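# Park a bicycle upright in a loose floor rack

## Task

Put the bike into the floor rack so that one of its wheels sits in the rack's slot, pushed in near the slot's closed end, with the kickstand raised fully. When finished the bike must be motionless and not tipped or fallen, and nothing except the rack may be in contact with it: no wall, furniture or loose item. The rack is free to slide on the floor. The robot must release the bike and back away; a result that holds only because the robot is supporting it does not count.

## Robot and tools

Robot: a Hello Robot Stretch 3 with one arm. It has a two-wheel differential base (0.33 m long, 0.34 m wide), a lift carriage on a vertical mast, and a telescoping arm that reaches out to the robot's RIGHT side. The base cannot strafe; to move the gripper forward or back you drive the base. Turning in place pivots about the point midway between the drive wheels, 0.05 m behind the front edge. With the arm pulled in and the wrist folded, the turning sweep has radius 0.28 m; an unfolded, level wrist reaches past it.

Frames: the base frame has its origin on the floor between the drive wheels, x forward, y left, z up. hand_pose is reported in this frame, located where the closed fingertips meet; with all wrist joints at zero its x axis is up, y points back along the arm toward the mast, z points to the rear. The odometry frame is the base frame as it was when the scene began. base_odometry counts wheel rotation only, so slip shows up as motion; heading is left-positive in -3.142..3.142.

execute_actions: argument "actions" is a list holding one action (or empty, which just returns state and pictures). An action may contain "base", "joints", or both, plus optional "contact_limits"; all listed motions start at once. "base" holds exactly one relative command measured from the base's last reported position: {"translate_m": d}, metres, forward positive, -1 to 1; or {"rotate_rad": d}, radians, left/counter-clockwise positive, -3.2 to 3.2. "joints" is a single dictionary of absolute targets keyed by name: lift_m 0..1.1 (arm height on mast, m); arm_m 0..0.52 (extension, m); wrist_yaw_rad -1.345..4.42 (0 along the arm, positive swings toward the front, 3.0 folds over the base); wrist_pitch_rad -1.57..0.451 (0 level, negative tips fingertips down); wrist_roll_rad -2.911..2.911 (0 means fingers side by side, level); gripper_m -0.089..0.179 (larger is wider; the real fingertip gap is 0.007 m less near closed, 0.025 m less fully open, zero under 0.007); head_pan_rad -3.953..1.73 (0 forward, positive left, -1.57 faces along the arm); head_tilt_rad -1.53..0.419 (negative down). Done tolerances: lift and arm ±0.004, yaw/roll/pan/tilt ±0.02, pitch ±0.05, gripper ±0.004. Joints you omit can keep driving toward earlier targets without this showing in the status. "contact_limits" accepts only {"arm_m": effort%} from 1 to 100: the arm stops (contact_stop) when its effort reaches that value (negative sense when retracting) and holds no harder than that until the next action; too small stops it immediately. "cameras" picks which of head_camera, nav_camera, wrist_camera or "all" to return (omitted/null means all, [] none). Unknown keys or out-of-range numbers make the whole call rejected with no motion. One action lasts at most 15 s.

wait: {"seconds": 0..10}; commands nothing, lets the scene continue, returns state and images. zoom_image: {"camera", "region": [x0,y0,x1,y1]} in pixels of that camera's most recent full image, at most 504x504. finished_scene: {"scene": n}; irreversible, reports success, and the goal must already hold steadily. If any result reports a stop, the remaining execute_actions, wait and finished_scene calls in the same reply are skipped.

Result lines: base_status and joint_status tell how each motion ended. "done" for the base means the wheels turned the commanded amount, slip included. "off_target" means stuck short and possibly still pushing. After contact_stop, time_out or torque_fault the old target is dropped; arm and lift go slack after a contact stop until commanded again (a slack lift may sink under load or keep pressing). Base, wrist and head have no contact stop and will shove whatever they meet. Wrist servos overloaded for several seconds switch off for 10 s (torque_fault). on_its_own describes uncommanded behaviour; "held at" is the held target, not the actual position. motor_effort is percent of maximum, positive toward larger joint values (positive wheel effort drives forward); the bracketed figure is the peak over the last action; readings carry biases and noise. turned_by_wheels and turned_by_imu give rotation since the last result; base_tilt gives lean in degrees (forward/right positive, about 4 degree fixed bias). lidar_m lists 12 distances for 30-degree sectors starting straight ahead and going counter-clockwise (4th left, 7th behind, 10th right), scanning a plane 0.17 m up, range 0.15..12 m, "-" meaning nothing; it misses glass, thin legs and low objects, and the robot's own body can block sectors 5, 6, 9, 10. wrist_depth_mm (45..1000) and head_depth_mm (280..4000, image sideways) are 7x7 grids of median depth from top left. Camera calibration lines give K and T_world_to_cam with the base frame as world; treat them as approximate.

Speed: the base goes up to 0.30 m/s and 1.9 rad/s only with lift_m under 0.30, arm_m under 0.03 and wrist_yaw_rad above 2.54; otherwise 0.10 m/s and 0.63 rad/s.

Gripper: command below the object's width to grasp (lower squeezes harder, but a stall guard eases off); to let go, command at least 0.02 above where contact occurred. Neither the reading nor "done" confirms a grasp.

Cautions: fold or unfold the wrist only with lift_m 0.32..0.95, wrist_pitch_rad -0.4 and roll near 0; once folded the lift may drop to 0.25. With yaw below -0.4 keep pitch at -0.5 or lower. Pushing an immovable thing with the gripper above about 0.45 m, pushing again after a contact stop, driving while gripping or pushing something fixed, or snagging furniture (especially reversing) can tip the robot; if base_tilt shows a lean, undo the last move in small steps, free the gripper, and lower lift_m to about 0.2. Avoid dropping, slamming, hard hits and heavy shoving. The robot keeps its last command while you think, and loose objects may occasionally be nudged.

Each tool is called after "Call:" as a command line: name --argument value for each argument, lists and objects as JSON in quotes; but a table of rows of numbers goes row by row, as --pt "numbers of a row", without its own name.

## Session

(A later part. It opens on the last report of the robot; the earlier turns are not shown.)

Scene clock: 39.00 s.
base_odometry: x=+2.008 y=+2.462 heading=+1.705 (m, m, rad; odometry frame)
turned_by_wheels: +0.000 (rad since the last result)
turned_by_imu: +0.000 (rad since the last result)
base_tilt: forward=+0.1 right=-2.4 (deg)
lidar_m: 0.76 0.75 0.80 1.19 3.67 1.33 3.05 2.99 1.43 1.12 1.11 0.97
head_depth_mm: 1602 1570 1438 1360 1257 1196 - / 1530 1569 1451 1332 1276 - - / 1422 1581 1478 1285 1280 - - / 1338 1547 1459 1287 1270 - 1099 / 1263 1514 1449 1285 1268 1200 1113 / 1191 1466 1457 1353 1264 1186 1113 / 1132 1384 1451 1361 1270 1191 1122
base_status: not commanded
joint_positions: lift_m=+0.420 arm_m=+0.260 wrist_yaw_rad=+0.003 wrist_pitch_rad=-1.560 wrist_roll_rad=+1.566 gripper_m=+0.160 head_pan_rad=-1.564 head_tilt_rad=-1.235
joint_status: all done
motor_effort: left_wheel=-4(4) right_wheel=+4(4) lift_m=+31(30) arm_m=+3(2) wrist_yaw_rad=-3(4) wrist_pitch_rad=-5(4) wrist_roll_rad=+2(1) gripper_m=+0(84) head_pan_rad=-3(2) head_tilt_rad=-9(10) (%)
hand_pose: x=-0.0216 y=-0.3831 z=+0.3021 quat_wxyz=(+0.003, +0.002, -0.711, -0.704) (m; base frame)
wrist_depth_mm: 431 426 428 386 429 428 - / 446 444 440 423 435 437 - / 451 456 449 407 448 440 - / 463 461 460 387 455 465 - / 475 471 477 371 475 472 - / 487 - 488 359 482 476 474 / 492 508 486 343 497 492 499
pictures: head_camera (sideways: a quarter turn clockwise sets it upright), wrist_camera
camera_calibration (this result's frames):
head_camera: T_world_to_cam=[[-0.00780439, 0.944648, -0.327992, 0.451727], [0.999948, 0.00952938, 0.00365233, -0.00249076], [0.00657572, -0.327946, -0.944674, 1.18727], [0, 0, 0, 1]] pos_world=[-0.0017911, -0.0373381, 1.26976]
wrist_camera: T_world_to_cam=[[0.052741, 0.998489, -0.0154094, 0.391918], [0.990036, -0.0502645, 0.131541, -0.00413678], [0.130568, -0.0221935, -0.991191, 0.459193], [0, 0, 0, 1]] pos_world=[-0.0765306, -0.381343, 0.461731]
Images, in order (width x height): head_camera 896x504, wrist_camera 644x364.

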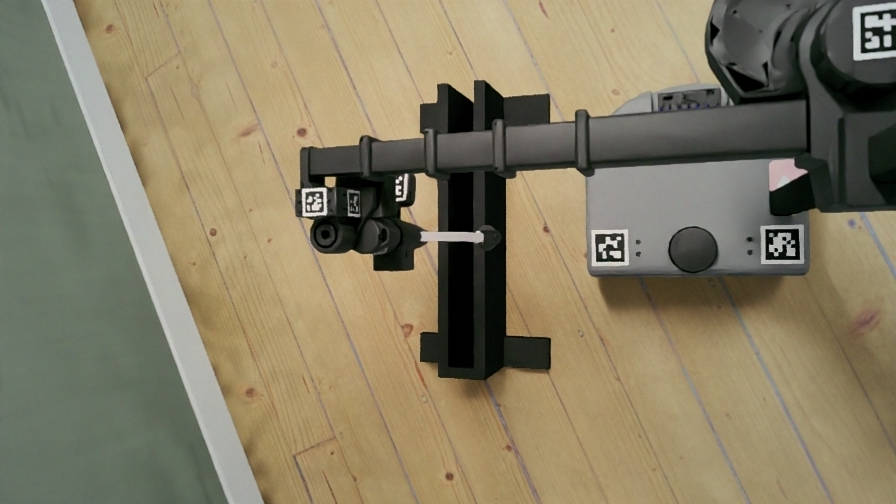

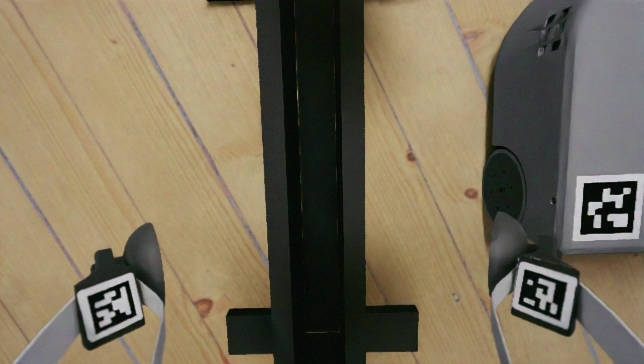

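Call:
zoom_image --camera "wrist_camera" --region '[200, 0, 440, 364]'

Call:
execute_actions --actions '[{"joints": {"arm_m": 0.272, "lift_m": 0.215}}]' --cameras '["head_camera", "wrist_camera"]'

Region (200, 0, 440, 364) of wrist_camera's 644x364 image, scaled by 1.385; it fills the left 332 columns of this view, and the rest is white.

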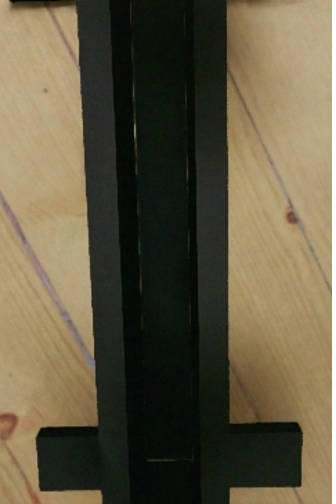

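Scene clock: 41.83 s.
base_odometry: x=+2.008 y=+2.462 heading=+1.705 (m, m, rad; odometry frame)
turned_by_wheels: +0.000 (rad since the last result)
turned_by_imu: +0.000 (rad since the last result)
base_tilt: forward=+0.1 right=-2.3 (deg)
lidar_m: 0.76 0.75 0.80 1.19 3.66 1.32 3.05 3.00 1.43 1.12 1.11 0.97
head_depth_mm: 1610 1557 1442 1343 1261 1194 1105 / 1518 1578 1448 1331 1265 - 1100 / 1417 1571 1453 1287 1278 - - / 1335 1551 1458 1290 1273 - 1110 / 1260 1530 1459 1287 1263 1193 1116 / 1197 1467 1451 1356 1259 1185 1115 / 1134 1386 1450 1353 1263 1185 1119
base_status: not commanded
joint_positions: lift_m=+0.215 arm_m=+0.272 wrist_yaw_rad=+0.003 wrist_pitch_rad=-1.561 wrist_roll_rad=+1.566 gripper_m=+0.160 head_pan_rad=-1.564 head_tilt_rad=-1.235
joint_status: all done
motor_effort: left_wheel=-3(3) right_wheel=+4(5) lift_m=+23(27) arm_m=+3(3) wrist_yaw_rad=-3(2) wrist_pitch_rad=-5(5) wrist_roll_rad=+2(2) gripper_m=+0(1) head_pan_rad=-2(2) head_tilt_rad=-9(9) (%)
hand_pose: x=-0.0216 y=-0.3949 z=+0.0974 quat_wxyz=(+0.003, +0.002, -0.710, -0.704) (m; base frame)
wrist_depth_mm: 239 239 89 237 98 235 237 / 245 242 90 241 99 242 241 / 249 250 92 248 100 245 248 / 258 257 95 253 102 250 255 / 263 260 96 261 103 177 260 / 269 - 99 265 105 98 267 / - 277 102 273 106 271 275
pictures: head_camera (sideways: a quarter turn clockwise sets it upright), wrist_camera
camera_calibration (this result's frames):
head_camera: T_world_to_cam=[[-0.00780428, 0.944648, -0.327992, 0.451727], [0.999948, 0.00952926, 0.00365233, -0.00249076], [0.00657568, -0.327946, -0.944674, 1.18727], [0, 0, 0, 1]] pos_world=[-0.0017911, -0.0373381, 1.26976]
wrist_camera: T_world_to_cam=[[0.0528454, 0.998497, -0.0145197, 0.400444], [0.99003, -0.0504851, 0.131495, 0.0221075], [0.130564, -0.0213238, -0.99121, 0.256441], [0, 0, 0, 1]] pos_world=[-0.0765307, -0.393258, 0.257094]
Images, in order (width x height): head_camera 896x504, wrist_camera 644x364.

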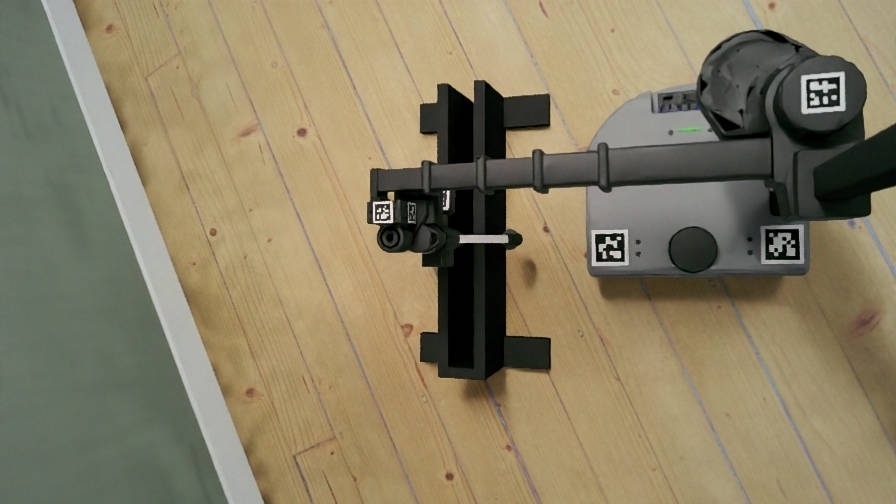

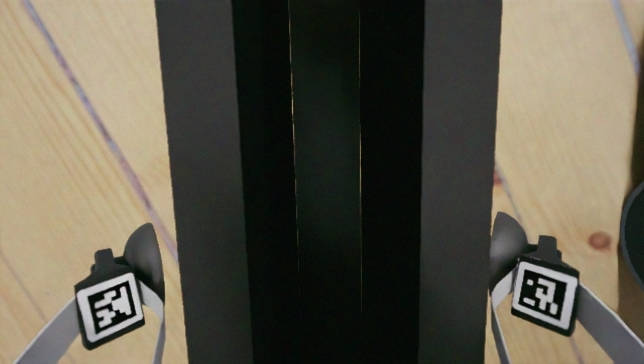

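Call:
execute_actions --actions '[{"joints": {"arm_m": 0.269, "gripper_m": 0.03}}]' --cameras '["wrist_camera"]'

Scene clock: 43.77 s.
base_odometry: x=+2.008 y=+2.462 heading=+1.705 (m, m, rad; odometry frame)
turned_by_wheels: +0.000 (rad since the last result)
turned_by_imu: +0.000 (rad since the last result)
base_tilt: forward=+0.1 right=-2.3 (deg)
lidar_m: 0.76 0.75 0.81 1.19 3.65 1.32 3.05 3.00 1.44 1.12 1.11 0.97
head_depth_mm: 1608 1577 1453 1349 1257 1196 1106 / 1523 1566 1449 1335 1264 - 1092 / 1416 1569 1450 1282 1271 - - / 1335 1567 1452 1280 1270 - 1106 / 1265 1525 1455 1292 1259 1188 1110 / 1192 1473 1463 1354 1265 1181 1119 / 1126 1378 1452 1344 1264 1182 1125
base_status: not commanded
joint_positions: lift_m=+0.215 arm_m=+0.269 wrist_yaw_rad=+0.003 wrist_pitch_rad=-1.561 wrist_roll_rad=+1.566 gripper_m=+0.032 head_pan_rad=-1.564 head_tilt_rad=-1.235
joint_status: all done
motor_effort: left_wheel=-4(4) right_wheel=+4(4) lift_m=+23(23) arm_m=-2(1) wrist_yaw_rad=-3(2) wrist_pitch_rad=-5(5) wrist_roll_rad=+1(2) gripper_m=-42(100) head_pan_rad=-3(3) head_tilt_rad=-10(9) (%)
hand_pose: x=-0.0216 y=-0.3924 z=+0.0974 quat_wxyz=(+0.003, +0.002, -0.710, -0.704) (m; base frame)
wrist_depth_mm: 242 238 94 238 89 236 236 / 245 243 93 241 90 242 243 / 249 250 93 247 92 247 248 / 258 255 95 254 94 253 255 / 264 262 97 258 97 259 260 / 269 - 100 264 99 98 267 / 274 277 102 270 102 272 272
pictures: wrist_camera
camera_calibration (this result's frames):
wrist_camera: T_world_to_cam=[[0.0530301, 0.998487, -0.0145152, 0.397994], [0.990021, -0.0506688, 0.131496, 0.0221589], [0.130562, -0.0213436, -0.99121, 0.256485], [0, 0, 0, 1]] pos_world=[-0.0765306, -0.390795, 0.257094]
Images, in order (width x height): wrist_camera 644x364.

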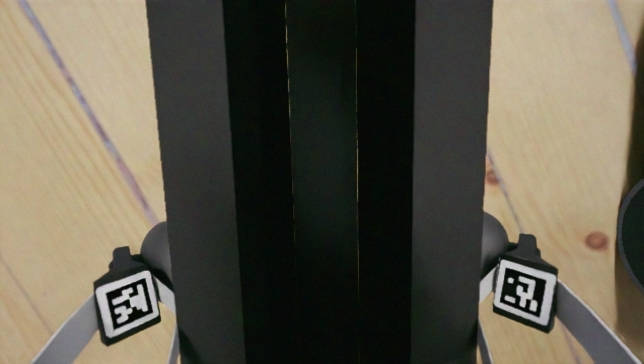

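Call:
execute_actions --actions '[{"joints": {"gripper_m": 0.15}}]' --cameras '[]'

Call:
execute_actions --actions '[{"joints": {"lift_m": 0.245}}]' --cameras '[]'

Call:
execute_actions --actions '[{"joints": {"gripper_m": 0.02}}]' --cameras '["wrist_camera"]'

Scene clock: 45.73 s.
base_odometry: x=+2.008 y=+2.462 heading=+1.705 (m, m, rad; odometry frame)
turned_by_wheels: +0.000 (rad since the last result)
turned_by_imu: +0.000 (rad since the last result)
base_tilt: forward=+0.1 right=-2.3 (deg)
lidar_m: 0.76 0.75 0.81 1.19 3.67 1.33 3.05 3.01 1.44 1.13 1.11 0.98
head_depth_mm: 1611 1557 1439 1346 1261 1196 1106 / 1523 1571 1446 1334 1259 - 1097 / 1421 1567 1471 1279 1261 - - / 1335 1558 1454 1294 1269 - 1104 / 1254 1506 1453 1288 1267 1192 1121 / 1192 1470 1467 1361 1265 1187 1124 / 1136 1389 1459 1356 1262 1186 1117
base_status: not commanded
joint_positions: lift_m=+0.215 arm_m=+0.269 wrist_yaw_rad=+0.003 wrist_pitch_rad=-1.561 wrist_roll_rad=+1.566 gripper_m=+0.150 head_pan_rad=-1.564 head_tilt_rad=-1.235
joint_status: all done
motor_effort: left_wheel=-4(3) right_wheel=+4(5) lift_m=+23(23) arm_m=-2(3) wrist_yaw_rad=-2(3) wrist_pitch_rad=-5(5) wrist_roll_rad=+1(2) gripper_m=+1(79) head_pan_rad=-4(2) head_tilt_rad=-9(9) (%)
hand_pose: x=-0.0216 y=-0.3924 z=+0.0974 quat_wxyz=(+0.003, +0.002, -0.710, -0.704) (m; base frame)
wrist_depth_mm: 240 237 94 235 89 235 238 / 247 243 93 243 90 241 243 / 250 249 93 248 92 249 246 / 255 257 95 254 95 253 255 / 260 260 97 259 97 257 259 / 269 - 99 263 99 98 266 / 276 278 102 270 102 273 273
pictures: none
No camera images: the call's "cameras" was empty. Leave "cameras" out to get every camera's image.

Scene clock: 46.80 s.
base_odometry: x=+2.008 y=+2.462 heading=+1.705 (m, m, rad; odometry frame)
turned_by_wheels: +0.000 (rad since the last result)
turned_by_imu: +0.000 (rad since the last result)
base_tilt: forward=+0.1 right=-2.3 (deg)
lidar_m: 0.76 0.75 0.80 1.19 3.66 1.33 3.04 3.00 1.44 1.12 1.11 0.97
head_depth_mm: 1605 1560 1443 1348 1260 1203 1109 / 1517 1569 1443 1342 1270 - - / 1424 1575 1455 1283 1279 - - / 1335 1548 1460 1291 1277 - 1110 / 1259 1535 1453 1279 1257 1189 1113 / 1191 1471 1468 1353 1265 1183 1122 / 1134 1380 1456 1356 1273 1181 1118
base_status: not commanded
joint_positions: lift_m=+0.245 arm_m=+0.269 wrist_yaw_rad=+0.003 wrist_pitch_rad=-1.561 wrist_roll_rad=+1.566 gripper_m=+0.150 head_pan_rad=-1.564 head_tilt_rad=-1.235
joint_status: all done
motor_effort: left_wheel=-4(3) right_wheel=+5(4) lift_m=+31(32) arm_m=-2(2) wrist_yaw_rad=-2(2) wrist_pitch_rad=-5(4) wrist_roll_rad=+1(1) gripper_m=+0(0) head_pan_rad=-3(2) head_tilt_rad=-9(9) (%)
hand_pose: x=-0.0216 y=-0.3924 z=+0.1271 quat_wxyz=(+0.003, +0.002, -0.710, -0.704) (m; base frame)
wrist_depth_mm: 266 267 116 264 116 265 264 / 274 272 119 270 119 272 271 / 281 280 122 273 122 277 279 / 287 286 125 284 124 281 283 / 294 290 128 289 128 288 289 / 300 - 131 297 130 - 298 / 306 309 134 303 134 307 307
pictures: none
No camera images: the call's "cameras" was empty. Leave "cameras" out to get every camera's image.

Scene clock: 48.60 s.
base_odometry: x=+2.008 y=+2.462 heading=+1.705 (m, m, rad; odometry frame)
turned_by_wheels: +0.000 (rad since the last result)
turned_by_imu: +0.000 (rad since the last result)
base_tilt: forward=+0.1 right=-2.3 (deg)
lidar_m: 0.76 0.75 0.81 1.19 3.66 1.33 3.05 3.01 1.43 1.12 1.11 0.98
head_depth_mm: 1608 1575 1451 1346 1265 1190 1103 / 1517 1574 1451 1332 1269 - - / 1414 1565 1452 1290 1285 - - / 1332 1553 1448 1281 1278 - 1108 / 1268 1515 1458 1286 1259 1187 1120 / 1189 1468 1448 1356 1261 1187 1111 / 1135 1383 1468 1353 1268 1192 1116
base_status: not commanded
joint_positions: lift_m=+0.245 arm_m=+0.269 wrist_yaw_rad=+0.003 wrist_pitch_rad=-1.562 wrist_roll_rad=+1.566 gripper_m=+0.022 head_pan_rad=-1.564 head_tilt_rad=-1.235
joint_status: all done
motor_effort: left_wheel=-3(3) right_wheel=+5(4) lift_m=+30(30) arm_m=-2(2) wrist_yaw_rad=-3(2) wrist_pitch_rad=-4(5) wrist_roll_rad=+1(1) gripper_m=-32(100) head_pan_rad=-3(2) head_tilt_rad=-9(9) (%)
hand_pose: x=-0.0216 y=-0.3920 z=+0.1271 quat_wxyz=(+0.003, +0.002, -0.710, -0.704) (m; base frame)
wrist_depth_mm: 266 267 116 265 116 266 264 / 275 274 119 270 119 273 272 / 279 278 122 277 121 277 277 / 288 286 125 282 125 285 282 / 294 292 128 288 127 289 289 / 300 299 130 294 130 296 302 / 308 310 135 301 134 306 304
pictures: wrist_camera
camera_calibration (this result's frames):
wrist_camera: T_world_to_cam=[[0.0530448, 0.998509, -0.0128892, 0.397785], [0.990021, -0.0508976, 0.131409, 0.0181944], [0.130557, -0.0197311, -0.991244, 0.286602], [0, 0, 0, 1]] pos_world=[-0.0765311, -0.39061, 0.286828]
Images, in order (width x height): wrist_camera 644x364.

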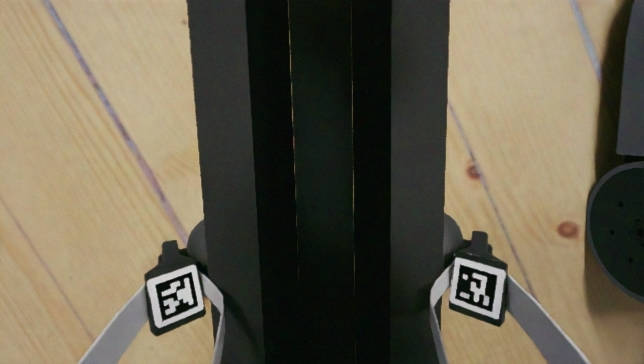

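Call:
execute_actions --actions '[{"joints": {"gripper_m": -0.03}}]' --cameras '[]'

Call:
execute_actions --actions '[{"joints": {"lift_m": 0.262}}]' --cameras '["wrist_camera", "head_camera"]'

Scene clock: 49.70 s.
base_odometry: x=+2.008 y=+2.462 heading=+1.705 (m, m, rad; odometry frame)
turned_by_wheels: +0.000 (rad since the last result)
turned_by_imu: +0.000 (rad since the last result)
base_tilt: forward=+0.1 right=-2.3 (deg)
lidar_m: 0.76 0.75 0.81 1.19 3.66 1.33 3.06 3.01 1.43 1.13 1.11 0.98
head_depth_mm: 1606 1569 1449 1342 1266 1187 1108 / 1513 1571 1457 1330 1262 - - / 1429 1569 1458 1284 1282 - - / 1345 1551 1445 1290 1277 - 1110 / 1254 1522 1457 1287 1269 1185 1119 / 1191 1470 1465 1358 1268 1183 1115 / 1142 1373 1455 1350 1263 1182 1120
base_status: not commanded
joint_positions: lift_m=+0.245 arm_m=+0.269 wrist_yaw_rad=+0.003 wrist_pitch_rad=-1.563 wrist_roll_rad=+1.566 gripper_m=-0.028 head_pan_rad=-1.564 head_tilt_rad=-1.235
joint_status: all done
motor_effort: left_wheel=-4(3) right_wheel=+5(4) lift_m=+29(30) arm_m=-2(2) wrist_yaw_rad=-3(3) wrist_pitch_rad=-4(4) wrist_roll_rad=+2(1) gripper_m=-50(100) head_pan_rad=-3(2) head_tilt_rad=-9(9) (%)
hand_pose: x=-0.0216 y=-0.3917 z=+0.1272 quat_wxyz=(+0.003, +0.002, -0.709, -0.705) (m; base frame)
wrist_depth_mm: 271 267 116 266 117 267 266 / 272 274 120 269 119 272 271 / 279 279 122 276 122 276 278 / 285 287 126 284 125 283 284 / 296 293 128 289 127 289 292 / 300 299 131 295 131 297 296 / 308 307 135 301 134 306 305
pictures: none
No camera images: the call's "cameras" was empty. Leave "cameras" out to get every camera's image.

Scene clock: 50.57 s.
base_odometry: x=+2.008 y=+2.462 heading=+1.705 (m, m, rad; odometry frame)
turned_by_wheels: +0.000 (rad since the last result)
turned_by_imu: +0.000 (rad since the last result)
base_tilt: forward=+0.1 right=-2.2 (deg)
lidar_m: 0.76 0.75 0.80 1.19 3.67 1.33 3.06 3.00 0.36 0.35 0.36 0.98
head_depth_mm: 1619 1580 1451 1348 1274 1194 1106 / 1512 1575 1452 1323 1271 - - / 1424 1577 1455 1289 1285 - - / 1345 1556 1466 1278 1278 - 1104 / 1265 1524 1459 1284 1263 1188 1113 / 1193 1464 1451 1350 1271 1191 1111 / 1138 1381 1462 1362 1269 1194 1126
base_status: not commanded
joint_positions: lift_m=+0.261 arm_m=+0.269 wrist_yaw_rad=+0.003 wrist_pitch_rad=-1.561 wrist_roll_rad=+1.566 gripper_m=-0.023 head_pan_rad=-1.564 head_tilt_rad=-1.235
joint_status: all done
on_its_own: gripper_m is held at -0.026, not at your -0.030, by its stall guard, which is still easing
motor_effort: left_wheel=-3(3) right_wheel=+4(4) lift_m=+37(40) arm_m=-2(2) wrist_yaw_rad=-3(3) wrist_pitch_rad=-5(5) wrist_roll_rad=+1(1) gripper_m=-48(50) head_pan_rad=-3(3) head_tilt_rad=-9(10) (%)
hand_pose: x=-0.0216 y=-0.3922 z=+0.1438 quat_wxyz=(+0.003, +0.002, -0.710, -0.704) (m; base frame)
wrist_depth_mm: 283 282 118 266 119 282 280 / 288 288 121 273 121 288 285 / 293 295 123 278 123 294 292 / 303 303 126 282 126 300 300 / 311 308 129 288 128 307 304 / 318 315 131 294 131 311 315 / 324 327 135 300 135 323 322
pictures: head_camera (sideways: a quarter turn clockwise sets it upright), wrist_camera
camera_calibration (this result's frames):
head_camera: T_world_to_cam=[[-0.00780439, 0.944649, -0.32799, 0.451725], [0.999948, 0.00952938, 0.00365233, -0.00249076], [0.00657571, -0.327945, -0.944674, 1.18727], [0, 0, 0, 1]] pos_world=[-0.0017911, -0.037338, 1.26976]
wrist_camera: T_world_to_cam=[[0.0532852, 0.998483, -0.0138923, 0.39839], [0.990008, -0.0510038, 0.131465, 0.0159479], [0.130557, -0.0207586, -0.991223, 0.302653], [0, 0, 0, 1]] pos_world=[-0.0765303, -0.39069, 0.303435]
Images, in order (width x height): head_camera 896x504, wrist_camera 644x364.

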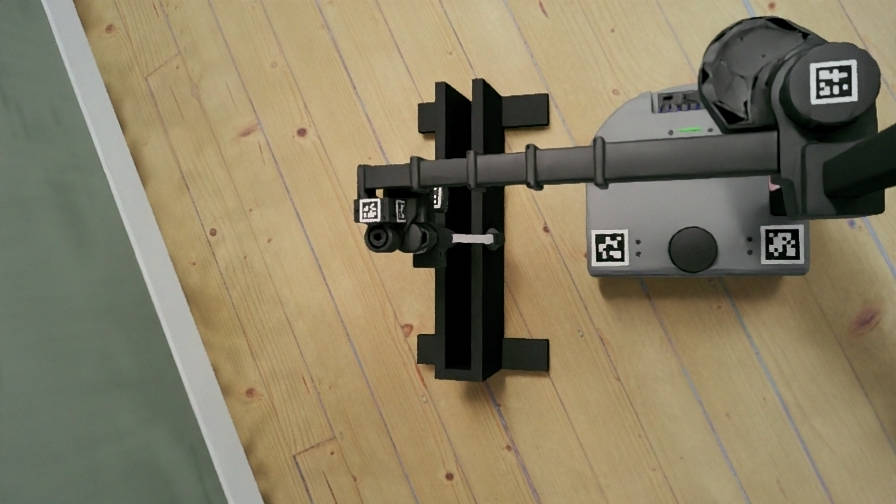

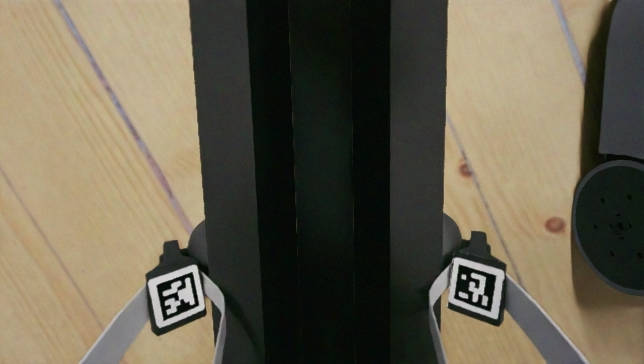

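Call:
execute_actions --actions '[{"joints": {"gripper_m": 0.0}}]' --cameras '[]'

Scene clock: 53.00 s.
base_odometry: x=+2.008 y=+2.462 heading=+1.705 (m, m, rad; odometry frame)
turned_by_wheels: +0.000 (rad since the last result)
turned_by_imu: +0.000 (rad since the last result)
base_tilt: forward=+0.1 right=-2.3 (deg)
lidar_m: 0.76 0.75 0.81 1.19 3.65 1.33 3.05 3.00 0.36 0.35 0.36 0.98
head_depth_mm: 1610 1573 1446 1347 1258 1194 1101 / 1517 1571 1461 1327 1261 - - / 1416 1566 1452 1288 1285 - - / 1341 1539 1460 1287 1279 - 1104 / 1270 1520 1450 1290 1269 1187 1118 / 1190 1459 1439 1354 1260 1181 1114 / 1127 1380 1457 1348 1273 1185 1113
base_status: not commanded
joint_positions: lift_m=+0.261 arm_m=+0.269 wrist_yaw_rad=+0.003 wrist_pitch_rad=-1.561 wrist_roll_rad=+1.566 gripper_m=+0.002 head_pan_rad=-1.564 head_tilt_rad=-1.235
joint_status: all done
motor_effort: left_wheel=-3(3) right_wheel=+4(4) lift_m=+38(38) arm_m=-2(2) wrist_yaw_rad=-2(2) wrist_pitch_rad=-4(4) wrist_roll_rad=+1(1) gripper_m=-39(41) head_pan_rad=-2(3) head_tilt_rad=-9(10) (%)
hand_pose: x=-0.0216 y=-0.3922 z=+0.1438 quat_wxyz=(+0.003, +0.002, -0.710, -0.704) (m; base frame)
wrist_depth_mm: 281 283 118 266 118 279 279 / 291 287 121 272 120 285 286 / 298 293 123 279 123 294 291 / 302 304 127 284 126 300 296 / 310 307 128 290 128 307 305 / 316 315 131 294 132 313 316 / 323 325 135 301 135 322 322
pictures: none
No camera images: the call's "cameras" was empty. Leave "cameras" out to get every camera's image.

Call:
execute_actions --actions '[{"base": {"rotate_rad": -0.19}, "joints": {"head_pan_rad": -3.4, "head_tilt_rad": -0.85}}]' --cameras '["wrist_camera"]'

Call:
execute_actions --actions '[{"base": {"translate_m": -1.0}}]'

Scene clock: 57.47 s.
base_odometry: x=+2.008 y=+2.462 heading=+1.515 (m, m, rad; odometry frame)
turned_by_wheels: -0.190 (rad since the last result)
turned_by_imu: -0.192 (rad since the last result)
base_tilt: forward=+0.1 right=-2.3 (deg)
lidar_m: 0.80 0.75 0.76 0.98 2.20 1.33 1.82 3.00 0.36 0.35 0.36 1.13
head_depth_mm: 3360 2618 2060 1717 1463 1270 - / 3498 2634 2086 1707 1462 1268 1159 / 3698 2544 1839 1716 1456 1271 - / 3446 2110 2022 1704 1460 1280 - / 3574 2558 2084 1739 1468 1267 1160 / 3359 2628 2102 1721 1470 1275 1125 / 3118 2645 2073 1705 1452 1270 1127
base_status: done
joint_positions: lift_m=+0.261 arm_m=+0.269 wrist_yaw_rad=+0.002 wrist_pitch_rad=-1.561 wrist_roll_rad=+1.569 gripper_m=+0.027 head_pan_rad=-3.393 head_tilt_rad=-0.853
joint_status: all done
on_its_own: gripper_m is held at +0.026, not at your +0.000, by its stall guard, which is still easing
motor_effort: left_wheel=+5(12) right_wheel=-3(10) lift_m=+38(38) arm_m=-2(2) wrist_yaw_rad=-3(3) wrist_pitch_rad=-5(5) wrist_roll_rad=+0(1) gripper_m=-28(32) head_pan_rad=-3(39) head_tilt_rad=+2(34) (%)
hand_pose: x=-0.0216 y=-0.3923 z=+0.1437 quat_wxyz=(+0.002, +0.001, -0.710, -0.704) (m; base frame)
wrist_depth_mm: 283 284 118 267 118 283 278 / 287 291 121 272 120 288 286 / 295 293 123 277 123 292 295 / 305 302 126 281 126 299 298 / 309 309 129 289 128 308 309 / 318 317 131 295 131 315 316 / 325 327 135 301 134 322 321
pictures: wrist_camera
camera_calibration (this result's frames):
wrist_camera: T_world_to_cam=[[0.0558604, 0.998336, -0.0143161, 0.398556], [0.98987, -0.0535009, 0.131508, 0.0149471], [0.130523, -0.0215172, -0.991212, 0.302341], [0, 0, 0, 1]] pos_world=[-0.0765216, -0.390588, 0.303424]
Images, in order (width x height): wrist_camera 644x364.

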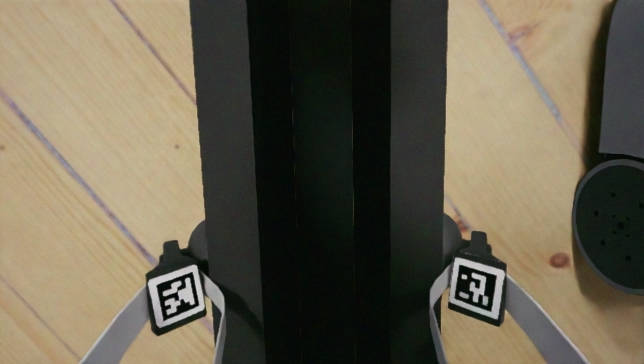

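Scene clock: 68.63 s.
base_odometry: x=+1.952 y=+1.463 heading=+1.515 (m, m, rad; odometry frame)
turned_by_wheels: +0.000 (rad since the last result)
turned_by_imu: +0.005 (rad since the last result)
base_tilt: forward=+0.1 right=-2.3 (deg)
lidar_m: 1.67 1.57 1.59 2.05 0.62 0.74 2.34 2.19 0.36 0.35 0.36 1.71
head_depth_mm: 2887 2624 2082 1000 1192 1258 - / 3088 2650 1953 1380 1423 1267 1159 / 3237 2662 2052 1674 1460 1272 - / 3177 2645 2080 1717 1462 1262 - / 2729 2673 2102 1720 1466 1276 1163 / 2498 2583 2105 1716 1471 1279 1125 / 2284 2454 2090 1722 1466 1273 1123
base_status: done
joint_positions: lift_m=+0.261 arm_m=+0.269 wrist_yaw_rad=+0.002 wrist_pitch_rad=-1.561 wrist_roll_rad=+1.569 gripper_m=+0.052 head_pan_rad=-3.393 head_tilt_rad=-0.853
joint_status: not commanded
on_its_own: gripper_m is held at +0.051, not at your +0.000, by its stall guard, which is not easing now
motor_effort: left_wheel=+5(6) right_wheel=-3(12) lift_m=+38(38) arm_m=-2(2) wrist_yaw_rad=-2(3) wrist_pitch_rad=-5(5) wrist_roll_rad=+0(0) gripper_m=-20(29) head_pan_rad=-3(2) head_tilt_rad=+1(2) (%)
hand_pose: x=-0.0216 y=-0.3923 z=+0.1437 quat_wxyz=(+0.002, +0.001, -0.710, -0.704) (m; base frame)
wrist_depth_mm: 282 280 119 269 118 281 282 / 290 289 121 273 121 286 287 / 292 295 124 276 123 293 293 / 306 302 126 285 126 301 299 / 310 311 128 287 128 306 308 / 319 316 131 294 131 315 313 / 325 325 135 300 134 322 322
pictures: head_camera (sideways: a quarter turn clockwise sets it upright), nav_camera (sideways: a quarter turn counterclockwise sets it upright), wrist_camera
camera_calibration (this result's frames):
head_camera: T_world_to_cam=[[0.73067, -0.186197, -0.656851, 0.875608], [-0.244938, -0.969536, 0.00236911, 0.00677216], [-0.637281, 0.159156, -0.754017, 0.943414], [0, 0, 0, 1]] pos_world=[-0.0369012, 0.019451, 1.28648]
nav_camera: T_world_to_cam=[[-0.715798, 0.190578, 0.671798, -0.826251], [0.246205, 0.969136, -0.0125969, 0.0654201], [-0.653464, 0.156383, -0.740627, 0.927804], [0, 0, 0, 1]] pos_world=[-0.001249, -0.0510288, 1.24305]
wrist_camera: T_world_to_cam=[[0.0558608, 0.998336, -0.0143161, 0.398556], [0.98987, -0.0535013, 0.131508, 0.0149469], [0.130523, -0.0215172, -0.991212, 0.302341], [0, 0, 0, 1]] pos_world=[-0.0765216, -0.390588, 0.303424]
Images, in order (width x height): head_camera 896x504, nav_camera 672x504, wrist_camera 644x364.

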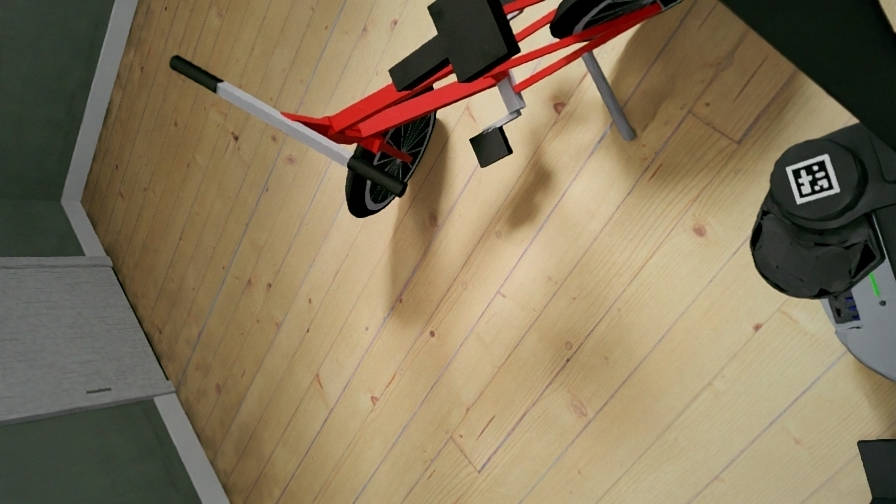

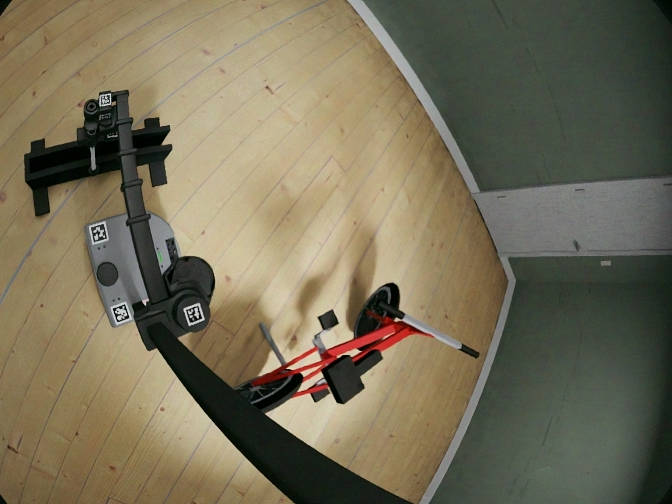

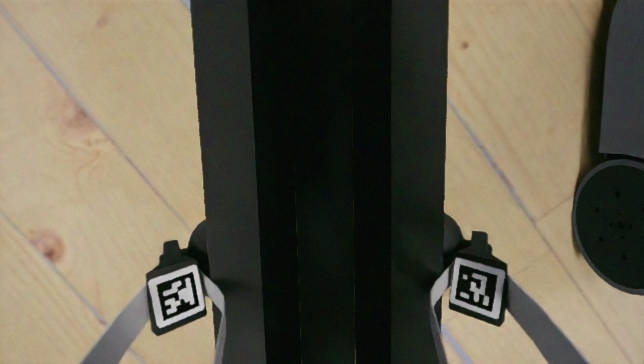

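Call:
execute_actions --actions '[{"base": {"translate_m": -1.0}, "joints": {"head_pan_rad": 1.2, "head_tilt_rad": -1.0}}]'

Scene clock: 80.00 s.
base_odometry: x=+1.896 y=+0.465 heading=+1.515 (m, m, rad; odometry frame)
turned_by_wheels: +0.000 (rad since the last result)
turned_by_imu: +0.005 (rad since the last result)
base_tilt: forward=+0.1 right=-2.3 (deg)
lidar_m: 2.54 0.77 0.48 0.50 0.48 2.10 1.46 1.37 0.36 0.35 0.36 2.29
head_depth_mm: 2222 2089 1772 1457 1355 1214 1100 / 2335 2095 1779 1266 1354 1216 1099 / 2384 2100 1773 1017 1363 1212 1102 / 2478 2092 1795 1219 1319 1217 1121 / 2582 2109 1780 1027 1341 1220 - / 2570 2094 1771 1536 1131 1230 - / 2609 2105 1746 1551 1375 1237 -
base_status: done
joint_positions: lift_m=+0.261 arm_m=+0.269 wrist_yaw_rad=+0.002 wrist_pitch_rad=-1.561 wrist_roll_rad=+1.569 gripper_m=+0.052 head_pan_rad=+1.193 head_tilt_rad=-0.988
joint_status: all done
on_its_own: gripper_m is held at +0.051, not at your +0.000, by its stall guard, which is not easing now
motor_effort: left_wheel=+4(5) right_wheel=-2(10) lift_m=+38(38) arm_m=-2(2) wrist_yaw_rad=-2(2) wrist_pitch_rad=-5(5) wrist_roll_rad=+0(0) gripper_m=-20(20) head_pan_rad=+3(38) head_tilt_rad=-8(26) (%)
hand_pose: x=-0.0216 y=-0.3923 z=+0.1437 quat_wxyz=(+0.002, +0.001, -0.710, -0.704) (m; base frame)
wrist_depth_mm: 286 283 119 266 118 281 281 / 289 288 120 271 120 283 287 / 294 294 123 277 123 295 291 / 302 302 126 283 126 296 301 / 308 311 129 287 128 304 306 / 321 317 131 299 131 313 314 / 327 326 134 299 135 322 323
pictures: head_camera (sideways: a quarter turn clockwise sets it upright), nav_camera (sideways: a quarter turn counterclockwise sets it upright), wrist_camera
camera_calibration (this result's frames):
head_camera: T_world_to_cam=[[-0.307007, -0.7772, -0.549278, 0.741785], [-0.930755, 0.365633, 0.00287254, 0.0103007], [0.198602, 0.512125, -0.835634, 1.04443], [0, 0, 0, 1]] pos_world=[0.0298942, 0.0378688, 1.28018]
nav_camera: T_world_to_cam=[[0.310264, 0.76388, 0.565883, -0.694512], [0.929694, -0.368109, -0.0128283, 0.0615498], [0.198508, 0.530079, -0.824386, 1.03151], [0, 0, 0, 1]] pos_world=[-0.0465038, 0.00639742, 1.24417]
wrist_camera: T_world_to_cam=[[0.0558606, 0.998336, -0.0143159, 0.398556], [0.98987, -0.0535012, 0.131508, 0.014947], [0.130523, -0.021517, -0.991212, 0.302341], [0, 0, 0, 1]] pos_world=[-0.0765216, -0.390588, 0.303424]
Images, in order (width x height): head_camera 896x504, nav_camera 672x504, wrist_camera 644x364.

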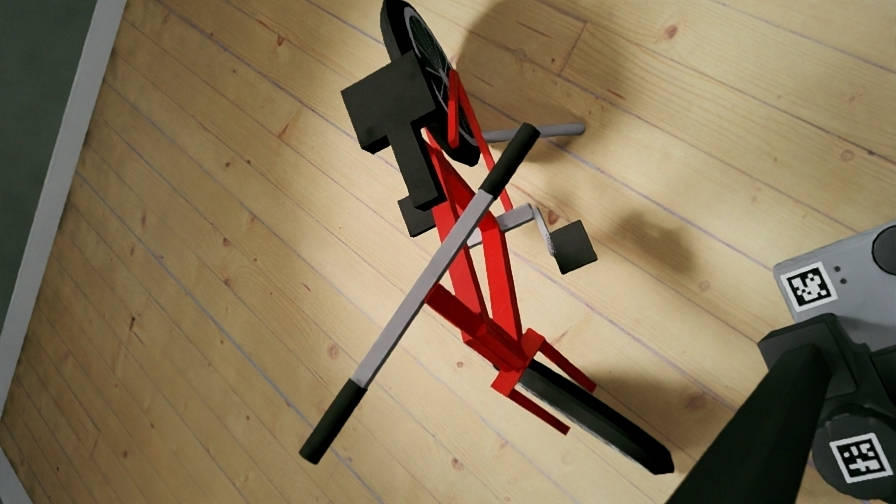

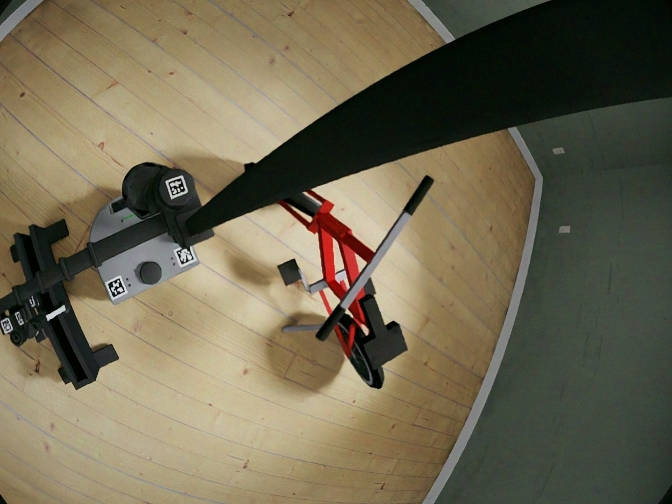

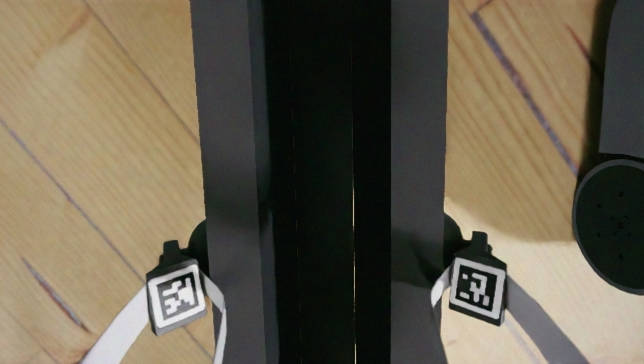

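Call:
execute_actions --actions '[{"base": {"translate_m": -0.635}, "joints": {"head_pan_rad": -2.2, "head_tilt_rad": -0.95}}]' --cameras '[]'

Call:
execute_actions --actions '[{"base": {"rotate_rad": -3.0}, "joints": {"gripper_m": 0.03}}]'

Scene clock: 88.47 s.
base_odometry: x=+1.861 y=-0.169 heading=+1.515 (m, m, rad; odometry frame)
turned_by_wheels: +0.000 (rad since the last result)
turned_by_imu: +0.003 (rad since the last result)
base_tilt: forward=+0.1 right=-2.3 (deg)
lidar_m: 3.09 0.61 0.60 2.29 2.14 1.28 0.91 0.85 0.36 0.35 0.36 2.66
head_depth_mm: 732 849 1017 1255 1381 1228 1136 / 757 884 1063 1326 1385 1230 - / 780 921 1113 1410 1379 1229 - / 808 956 1168 1480 1372 1226 - / 838 995 1239 1529 1419 1195 1117 / 871 1043 1309 1552 1443 1116 1106 / 905 1090 1386 1582 1389 1234 1067
base_status: done
joint_positions: lift_m=+0.261 arm_m=+0.269 wrist_yaw_rad=+0.002 wrist_pitch_rad=-1.561 wrist_roll_rad=+1.569 gripper_m=+0.052 head_pan_rad=-2.193 head_tilt_rad=-0.952
joint_status: all done
on_its_own: gripper_m is held at +0.051, not at your +0.000, by its stall guard, which is not easing now
motor_effort: left_wheel=+3(5) right_wheel=-2(9) lift_m=+38(38) arm_m=-2(2) wrist_yaw_rad=-2(2) wrist_pitch_rad=-5(5) wrist_roll_rad=+0(0) gripper_m=-19(19) head_pan_rad=-3(38) head_tilt_rad=+0(6) (%)
hand_pose: x=-0.0216 y=-0.3923 z=+0.1437 quat_wxyz=(+0.002, +0.001, -0.710, -0.704) (m; base frame)
wrist_depth_mm: 281 281 119 267 119 282 281 / 289 286 121 274 121 286 290 / 294 297 123 278 123 294 293 / 303 302 126 283 126 299 301 / 307 308 129 289 128 306 309 / 318 314 131 296 131 315 313 / 321 325 135 301 135 322 322
pictures: none
No camera images: the call's "cameras" was empty. Leave "cameras" out to get every camera's image.

Scene clock: 94.17 s.
base_odometry: x=+1.861 y=-0.169 heading=-1.485 (m, m, rad; odometry frame)
turned_by_wheels: -3.000 (rad since the last result)
turned_by_imu: -3.043 (rad since the last result)
base_tilt: forward=+0.1 right=-2.3 (deg)
lidar_m: 0.87 0.85 0.90 1.28 2.64 2.76 1.49 0.61 0.36 0.35 0.36 1.12
head_depth_mm: 2599 2184 1842 1504 1384 1221 1136 / 2632 2210 1850 1216 1378 1226 - / 2772 2214 1846 1584 1365 1226 - / 2800 2222 1851 1582 1392 1225 - / 2793 2222 1849 1582 1412 1194 1125 / 2778 2213 1854 1586 1435 1114 1111 / 2679 2224 1830 1590 1378 1231 1064
base_status: done
joint_positions: lift_m=+0.261 arm_m=+0.269 wrist_yaw_rad=+0.002 wrist_pitch_rad=-1.560 wrist_roll_rad=+1.569 gripper_m=+0.053 head_pan_rad=-2.193 head_tilt_rad=-0.952
joint_status: gripper_m off_target (ended at +0.053, target +0.030)
on_its_own: gripper_m is held at +0.052, not at your +0.030, by its stall guard, which is not easing now
motor_effort: left_wheel=+4(12) right_wheel=-3(11) lift_m=+38(37) arm_m=-2(2) wrist_yaw_rad=-1(2) wrist_pitch_rad=-5(5) wrist_roll_rad=+0(0) gripper_m=-19(96) head_pan_rad=-3(3) head_tilt_rad=+1(1) (%)
hand_pose: x=-0.0216 y=-0.3926 z=+0.1437 quat_wxyz=(+0.002, +0.001, -0.711, -0.704) (m; base frame)
wrist_depth_mm: 284 283 120 266 119 282 282 / 288 290 121 272 121 285 284 / 297 296 124 276 124 293 293 / 302 302 126 281 126 302 298 / 311 308 129 290 128 308 309 / 316 315 131 293 131 312 318 / 327 325 134 303 134 321 320
pictures: head_camera (sideways: a quarter turn clockwise sets it upright), nav_camera (sideways: a quarter turn counterclockwise sets it upright), wrist_camera
camera_calibration (this result's frames):
head_camera: T_world_to_cam=[[0.474129, 0.663166, -0.579149, 0.775934], [0.814607, -0.580006, 0.00274251, -0.000176879], [-0.334091, -0.473079, -0.815217, 1.02114], [0, 0, 0, 1]] pos_world=[-0.0265948, -0.0315958, 1.28183]
nav_camera: T_world_to_cam=[[-0.473719, -0.648971, 0.595338, -0.728104], [-0.81319, 0.581858, -0.0127892, 0.0721311], [-0.338103, -0.490181, -0.803373, 1.00747], [0, 0, 0, 1]] pos_world=[0.0543682, -0.0206454, 1.24376]
wrist_camera: T_world_to_cam=[[0.0561256, 0.998303, -0.0154937, 0.399028], [0.989855, -0.0536086, 0.131576, 0.0148801], [0.130522, -0.0227213, -0.991185, 0.301832], [0, 0, 0, 1]] pos_world=[-0.0765207, -0.390696, 0.303396]
Images, in order (width x height): head_camera 896x504, nav_camera 672x504, wrist_camera 644x364.

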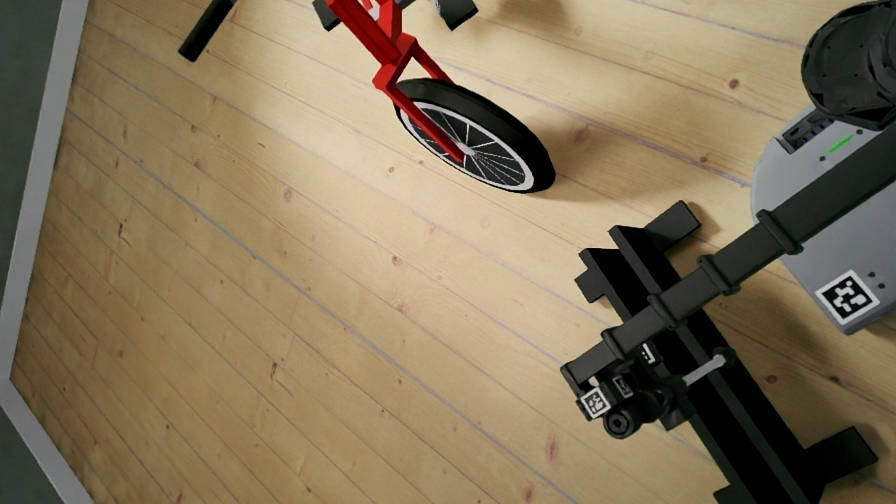

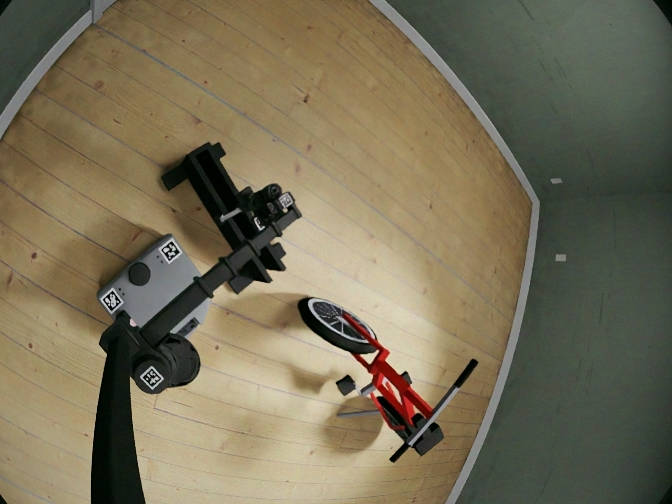

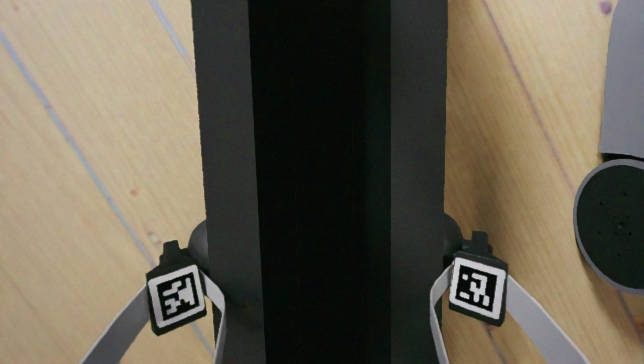

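Call:
zoom_image --camera "head_camera" --region '[360, 30, 600, 220]'

Region (360, 30, 600, 220) of head_camera's 896x504 image, scaled by 2.100, with more detail than that image has; it fills the top 399 rows of this view, and the rest is white.

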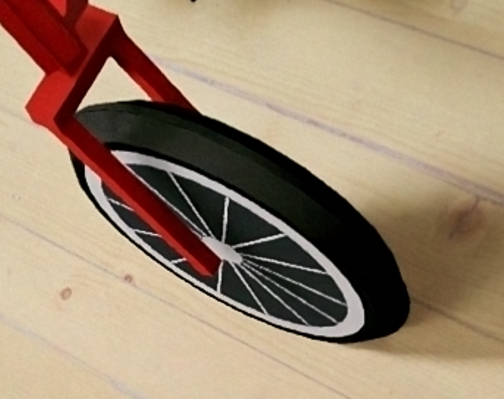

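Call:
execute_actions --actions '[{"joints": {"arm_m": 0.433, "head_pan_rad": -2.35, "head_tilt_rad": -0.85}}]' --cameras '["head_camera"]'

Call:
execute_actions --actions '[{"joints": {"lift_m": 0.245}}]' --cameras '[]'

Scene clock: 97.17 s.
base_odometry: x=+1.861 y=-0.169 heading=-1.485 (m, m, rad; odometry frame)
turned_by_wheels: +0.000 (rad since the last result)
turned_by_imu: +0.000 (rad since the last result)
base_tilt: forward=+0.1 right=-2.3 (deg)
lidar_m: 0.87 0.85 0.90 1.29 2.65 2.76 1.50 0.61 0.53 0.51 0.53 1.13
head_depth_mm: 2508 2611 1333 1596 1453 1261 1128 / 2603 2622 1983 1585 1465 1276 1135 / 2705 2600 2080 1668 1352 1267 1163 / 2773 2650 2104 1707 1427 1273 1166 / 2857 2622 2079 1714 1461 1265 1104 / 2970 2675 2089 1723 1458 1202 1125 / 3029 2649 2084 1721 1486 1121 1108
base_status: not commanded
joint_positions: lift_m=+0.261 arm_m=+0.433 wrist_yaw_rad=+0.002 wrist_pitch_rad=-1.559 wrist_roll_rad=+1.569 gripper_m=+0.053 head_pan_rad=-2.343 head_tilt_rad=-0.853
joint_status: all done
on_its_own: gripper_m is held at +0.052, not at your +0.030, by its stall guard, which is not easing now
motor_effort: left_wheel=+4(5) right_wheel=-3(3) lift_m=+38(38) arm_m=+3(3) wrist_yaw_rad=-2(2) wrist_pitch_rad=-5(5) wrist_roll_rad=+0(0) gripper_m=-20(20) head_pan_rad=-3(15) head_tilt_rad=+2(16) (%)
hand_pose: x=-0.0216 y=-0.5563 z=+0.1437 quat_wxyz=(+0.002, +0.001, -0.711, -0.703) (m; base frame)
wrist_depth_mm: 283 281 119 267 119 282 280 / 287 287 121 273 121 288 288 / 296 294 124 278 124 292 291 / 301 302 126 280 126 300 298 / 314 307 129 287 128 305 306 / 317 316 131 293 131 313 313 / 326 322 134 300 134 323 323
pictures: head_camera (sideways: a quarter turn clockwise sets it upright)
camera_calibration (this result's frames):
head_camera: T_world_to_cam=[[0.525238, 0.541443, -0.656479, 0.876377], [0.7192, -0.694799, 0.00237103, 0.000888405], [-0.454838, -0.473385, -0.75434, 0.942722], [0, 0, 0, 1]] pos_world=[-0.0321601, -0.0276207, 1.28645]
Images, in order (width x height): head_camera 896x504.

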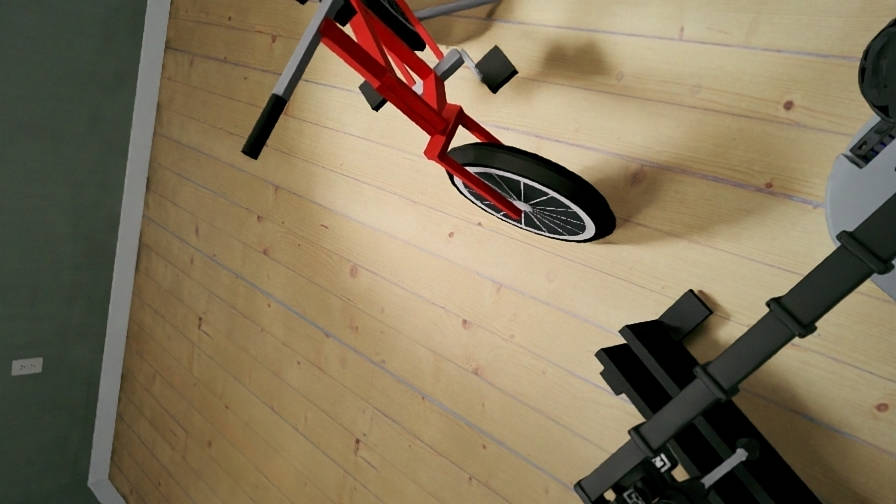

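Scene clock: 98.03 s.
base_odometry: x=+1.861 y=-0.169 heading=-1.485 (m, m, rad; odometry frame)
turned_by_wheels: +0.000 (rad since the last result)
turned_by_imu: +0.000 (rad since the last result)
base_tilt: forward=+0.1 right=-2.3 (deg)
lidar_m: 0.87 0.85 0.90 1.28 2.64 2.76 1.49 0.61 2.89 2.20 2.15 1.12
head_depth_mm: 2514 2689 1330 1592 1449 1269 1112 / 2590 2639 2036 1593 1467 1262 1133 / 2687 2610 2093 1670 1357 1268 1155 / 2750 2611 2084 1713 1437 1275 1161 / 2867 2668 2106 1721 1454 1262 1109 / 2973 2624 2104 1712 1458 1201 1122 / 3077 2700 2079 1739 1495 1130 1105
base_status: not commanded
joint_positions: lift_m=+0.245 arm_m=+0.433 wrist_yaw_rad=+0.002 wrist_pitch_rad=-1.564 wrist_roll_rad=+1.569 gripper_m=+0.053 head_pan_rad=-2.343 head_tilt_rad=-0.853
joint_status: all done
on_its_own: gripper_m is held at +0.052, not at your +0.030, by its stall guard, which is not easing now
motor_effort: left_wheel=+3(6) right_wheel=+0(5) lift_m=+20(33) arm_m=+2(3) wrist_yaw_rad=-2(2) wrist_pitch_rad=-3(6) wrist_roll_rad=+0(0) gripper_m=-20(20) head_pan_rad=-3(3) head_tilt_rad=+2(1) (%)
hand_pose: x=-0.0216 y=-0.5551 z=+0.1276 quat_wxyz=(+0.002, +0.001, -0.709, -0.705) (m; base frame)
wrist_depth_mm: 268 268 117 264 117 267 265 / 273 274 120 273 120 269 270 / 280 279 122 275 122 278 277 / 287 285 126 282 125 285 284 / 293 292 128 289 128 292 292 / 300 299 130 295 131 300 299 / 309 311 135 304 135 308 307
pictures: none
No camera images: the call's "cameras" was empty. Leave "cameras" out to get every camera's image.


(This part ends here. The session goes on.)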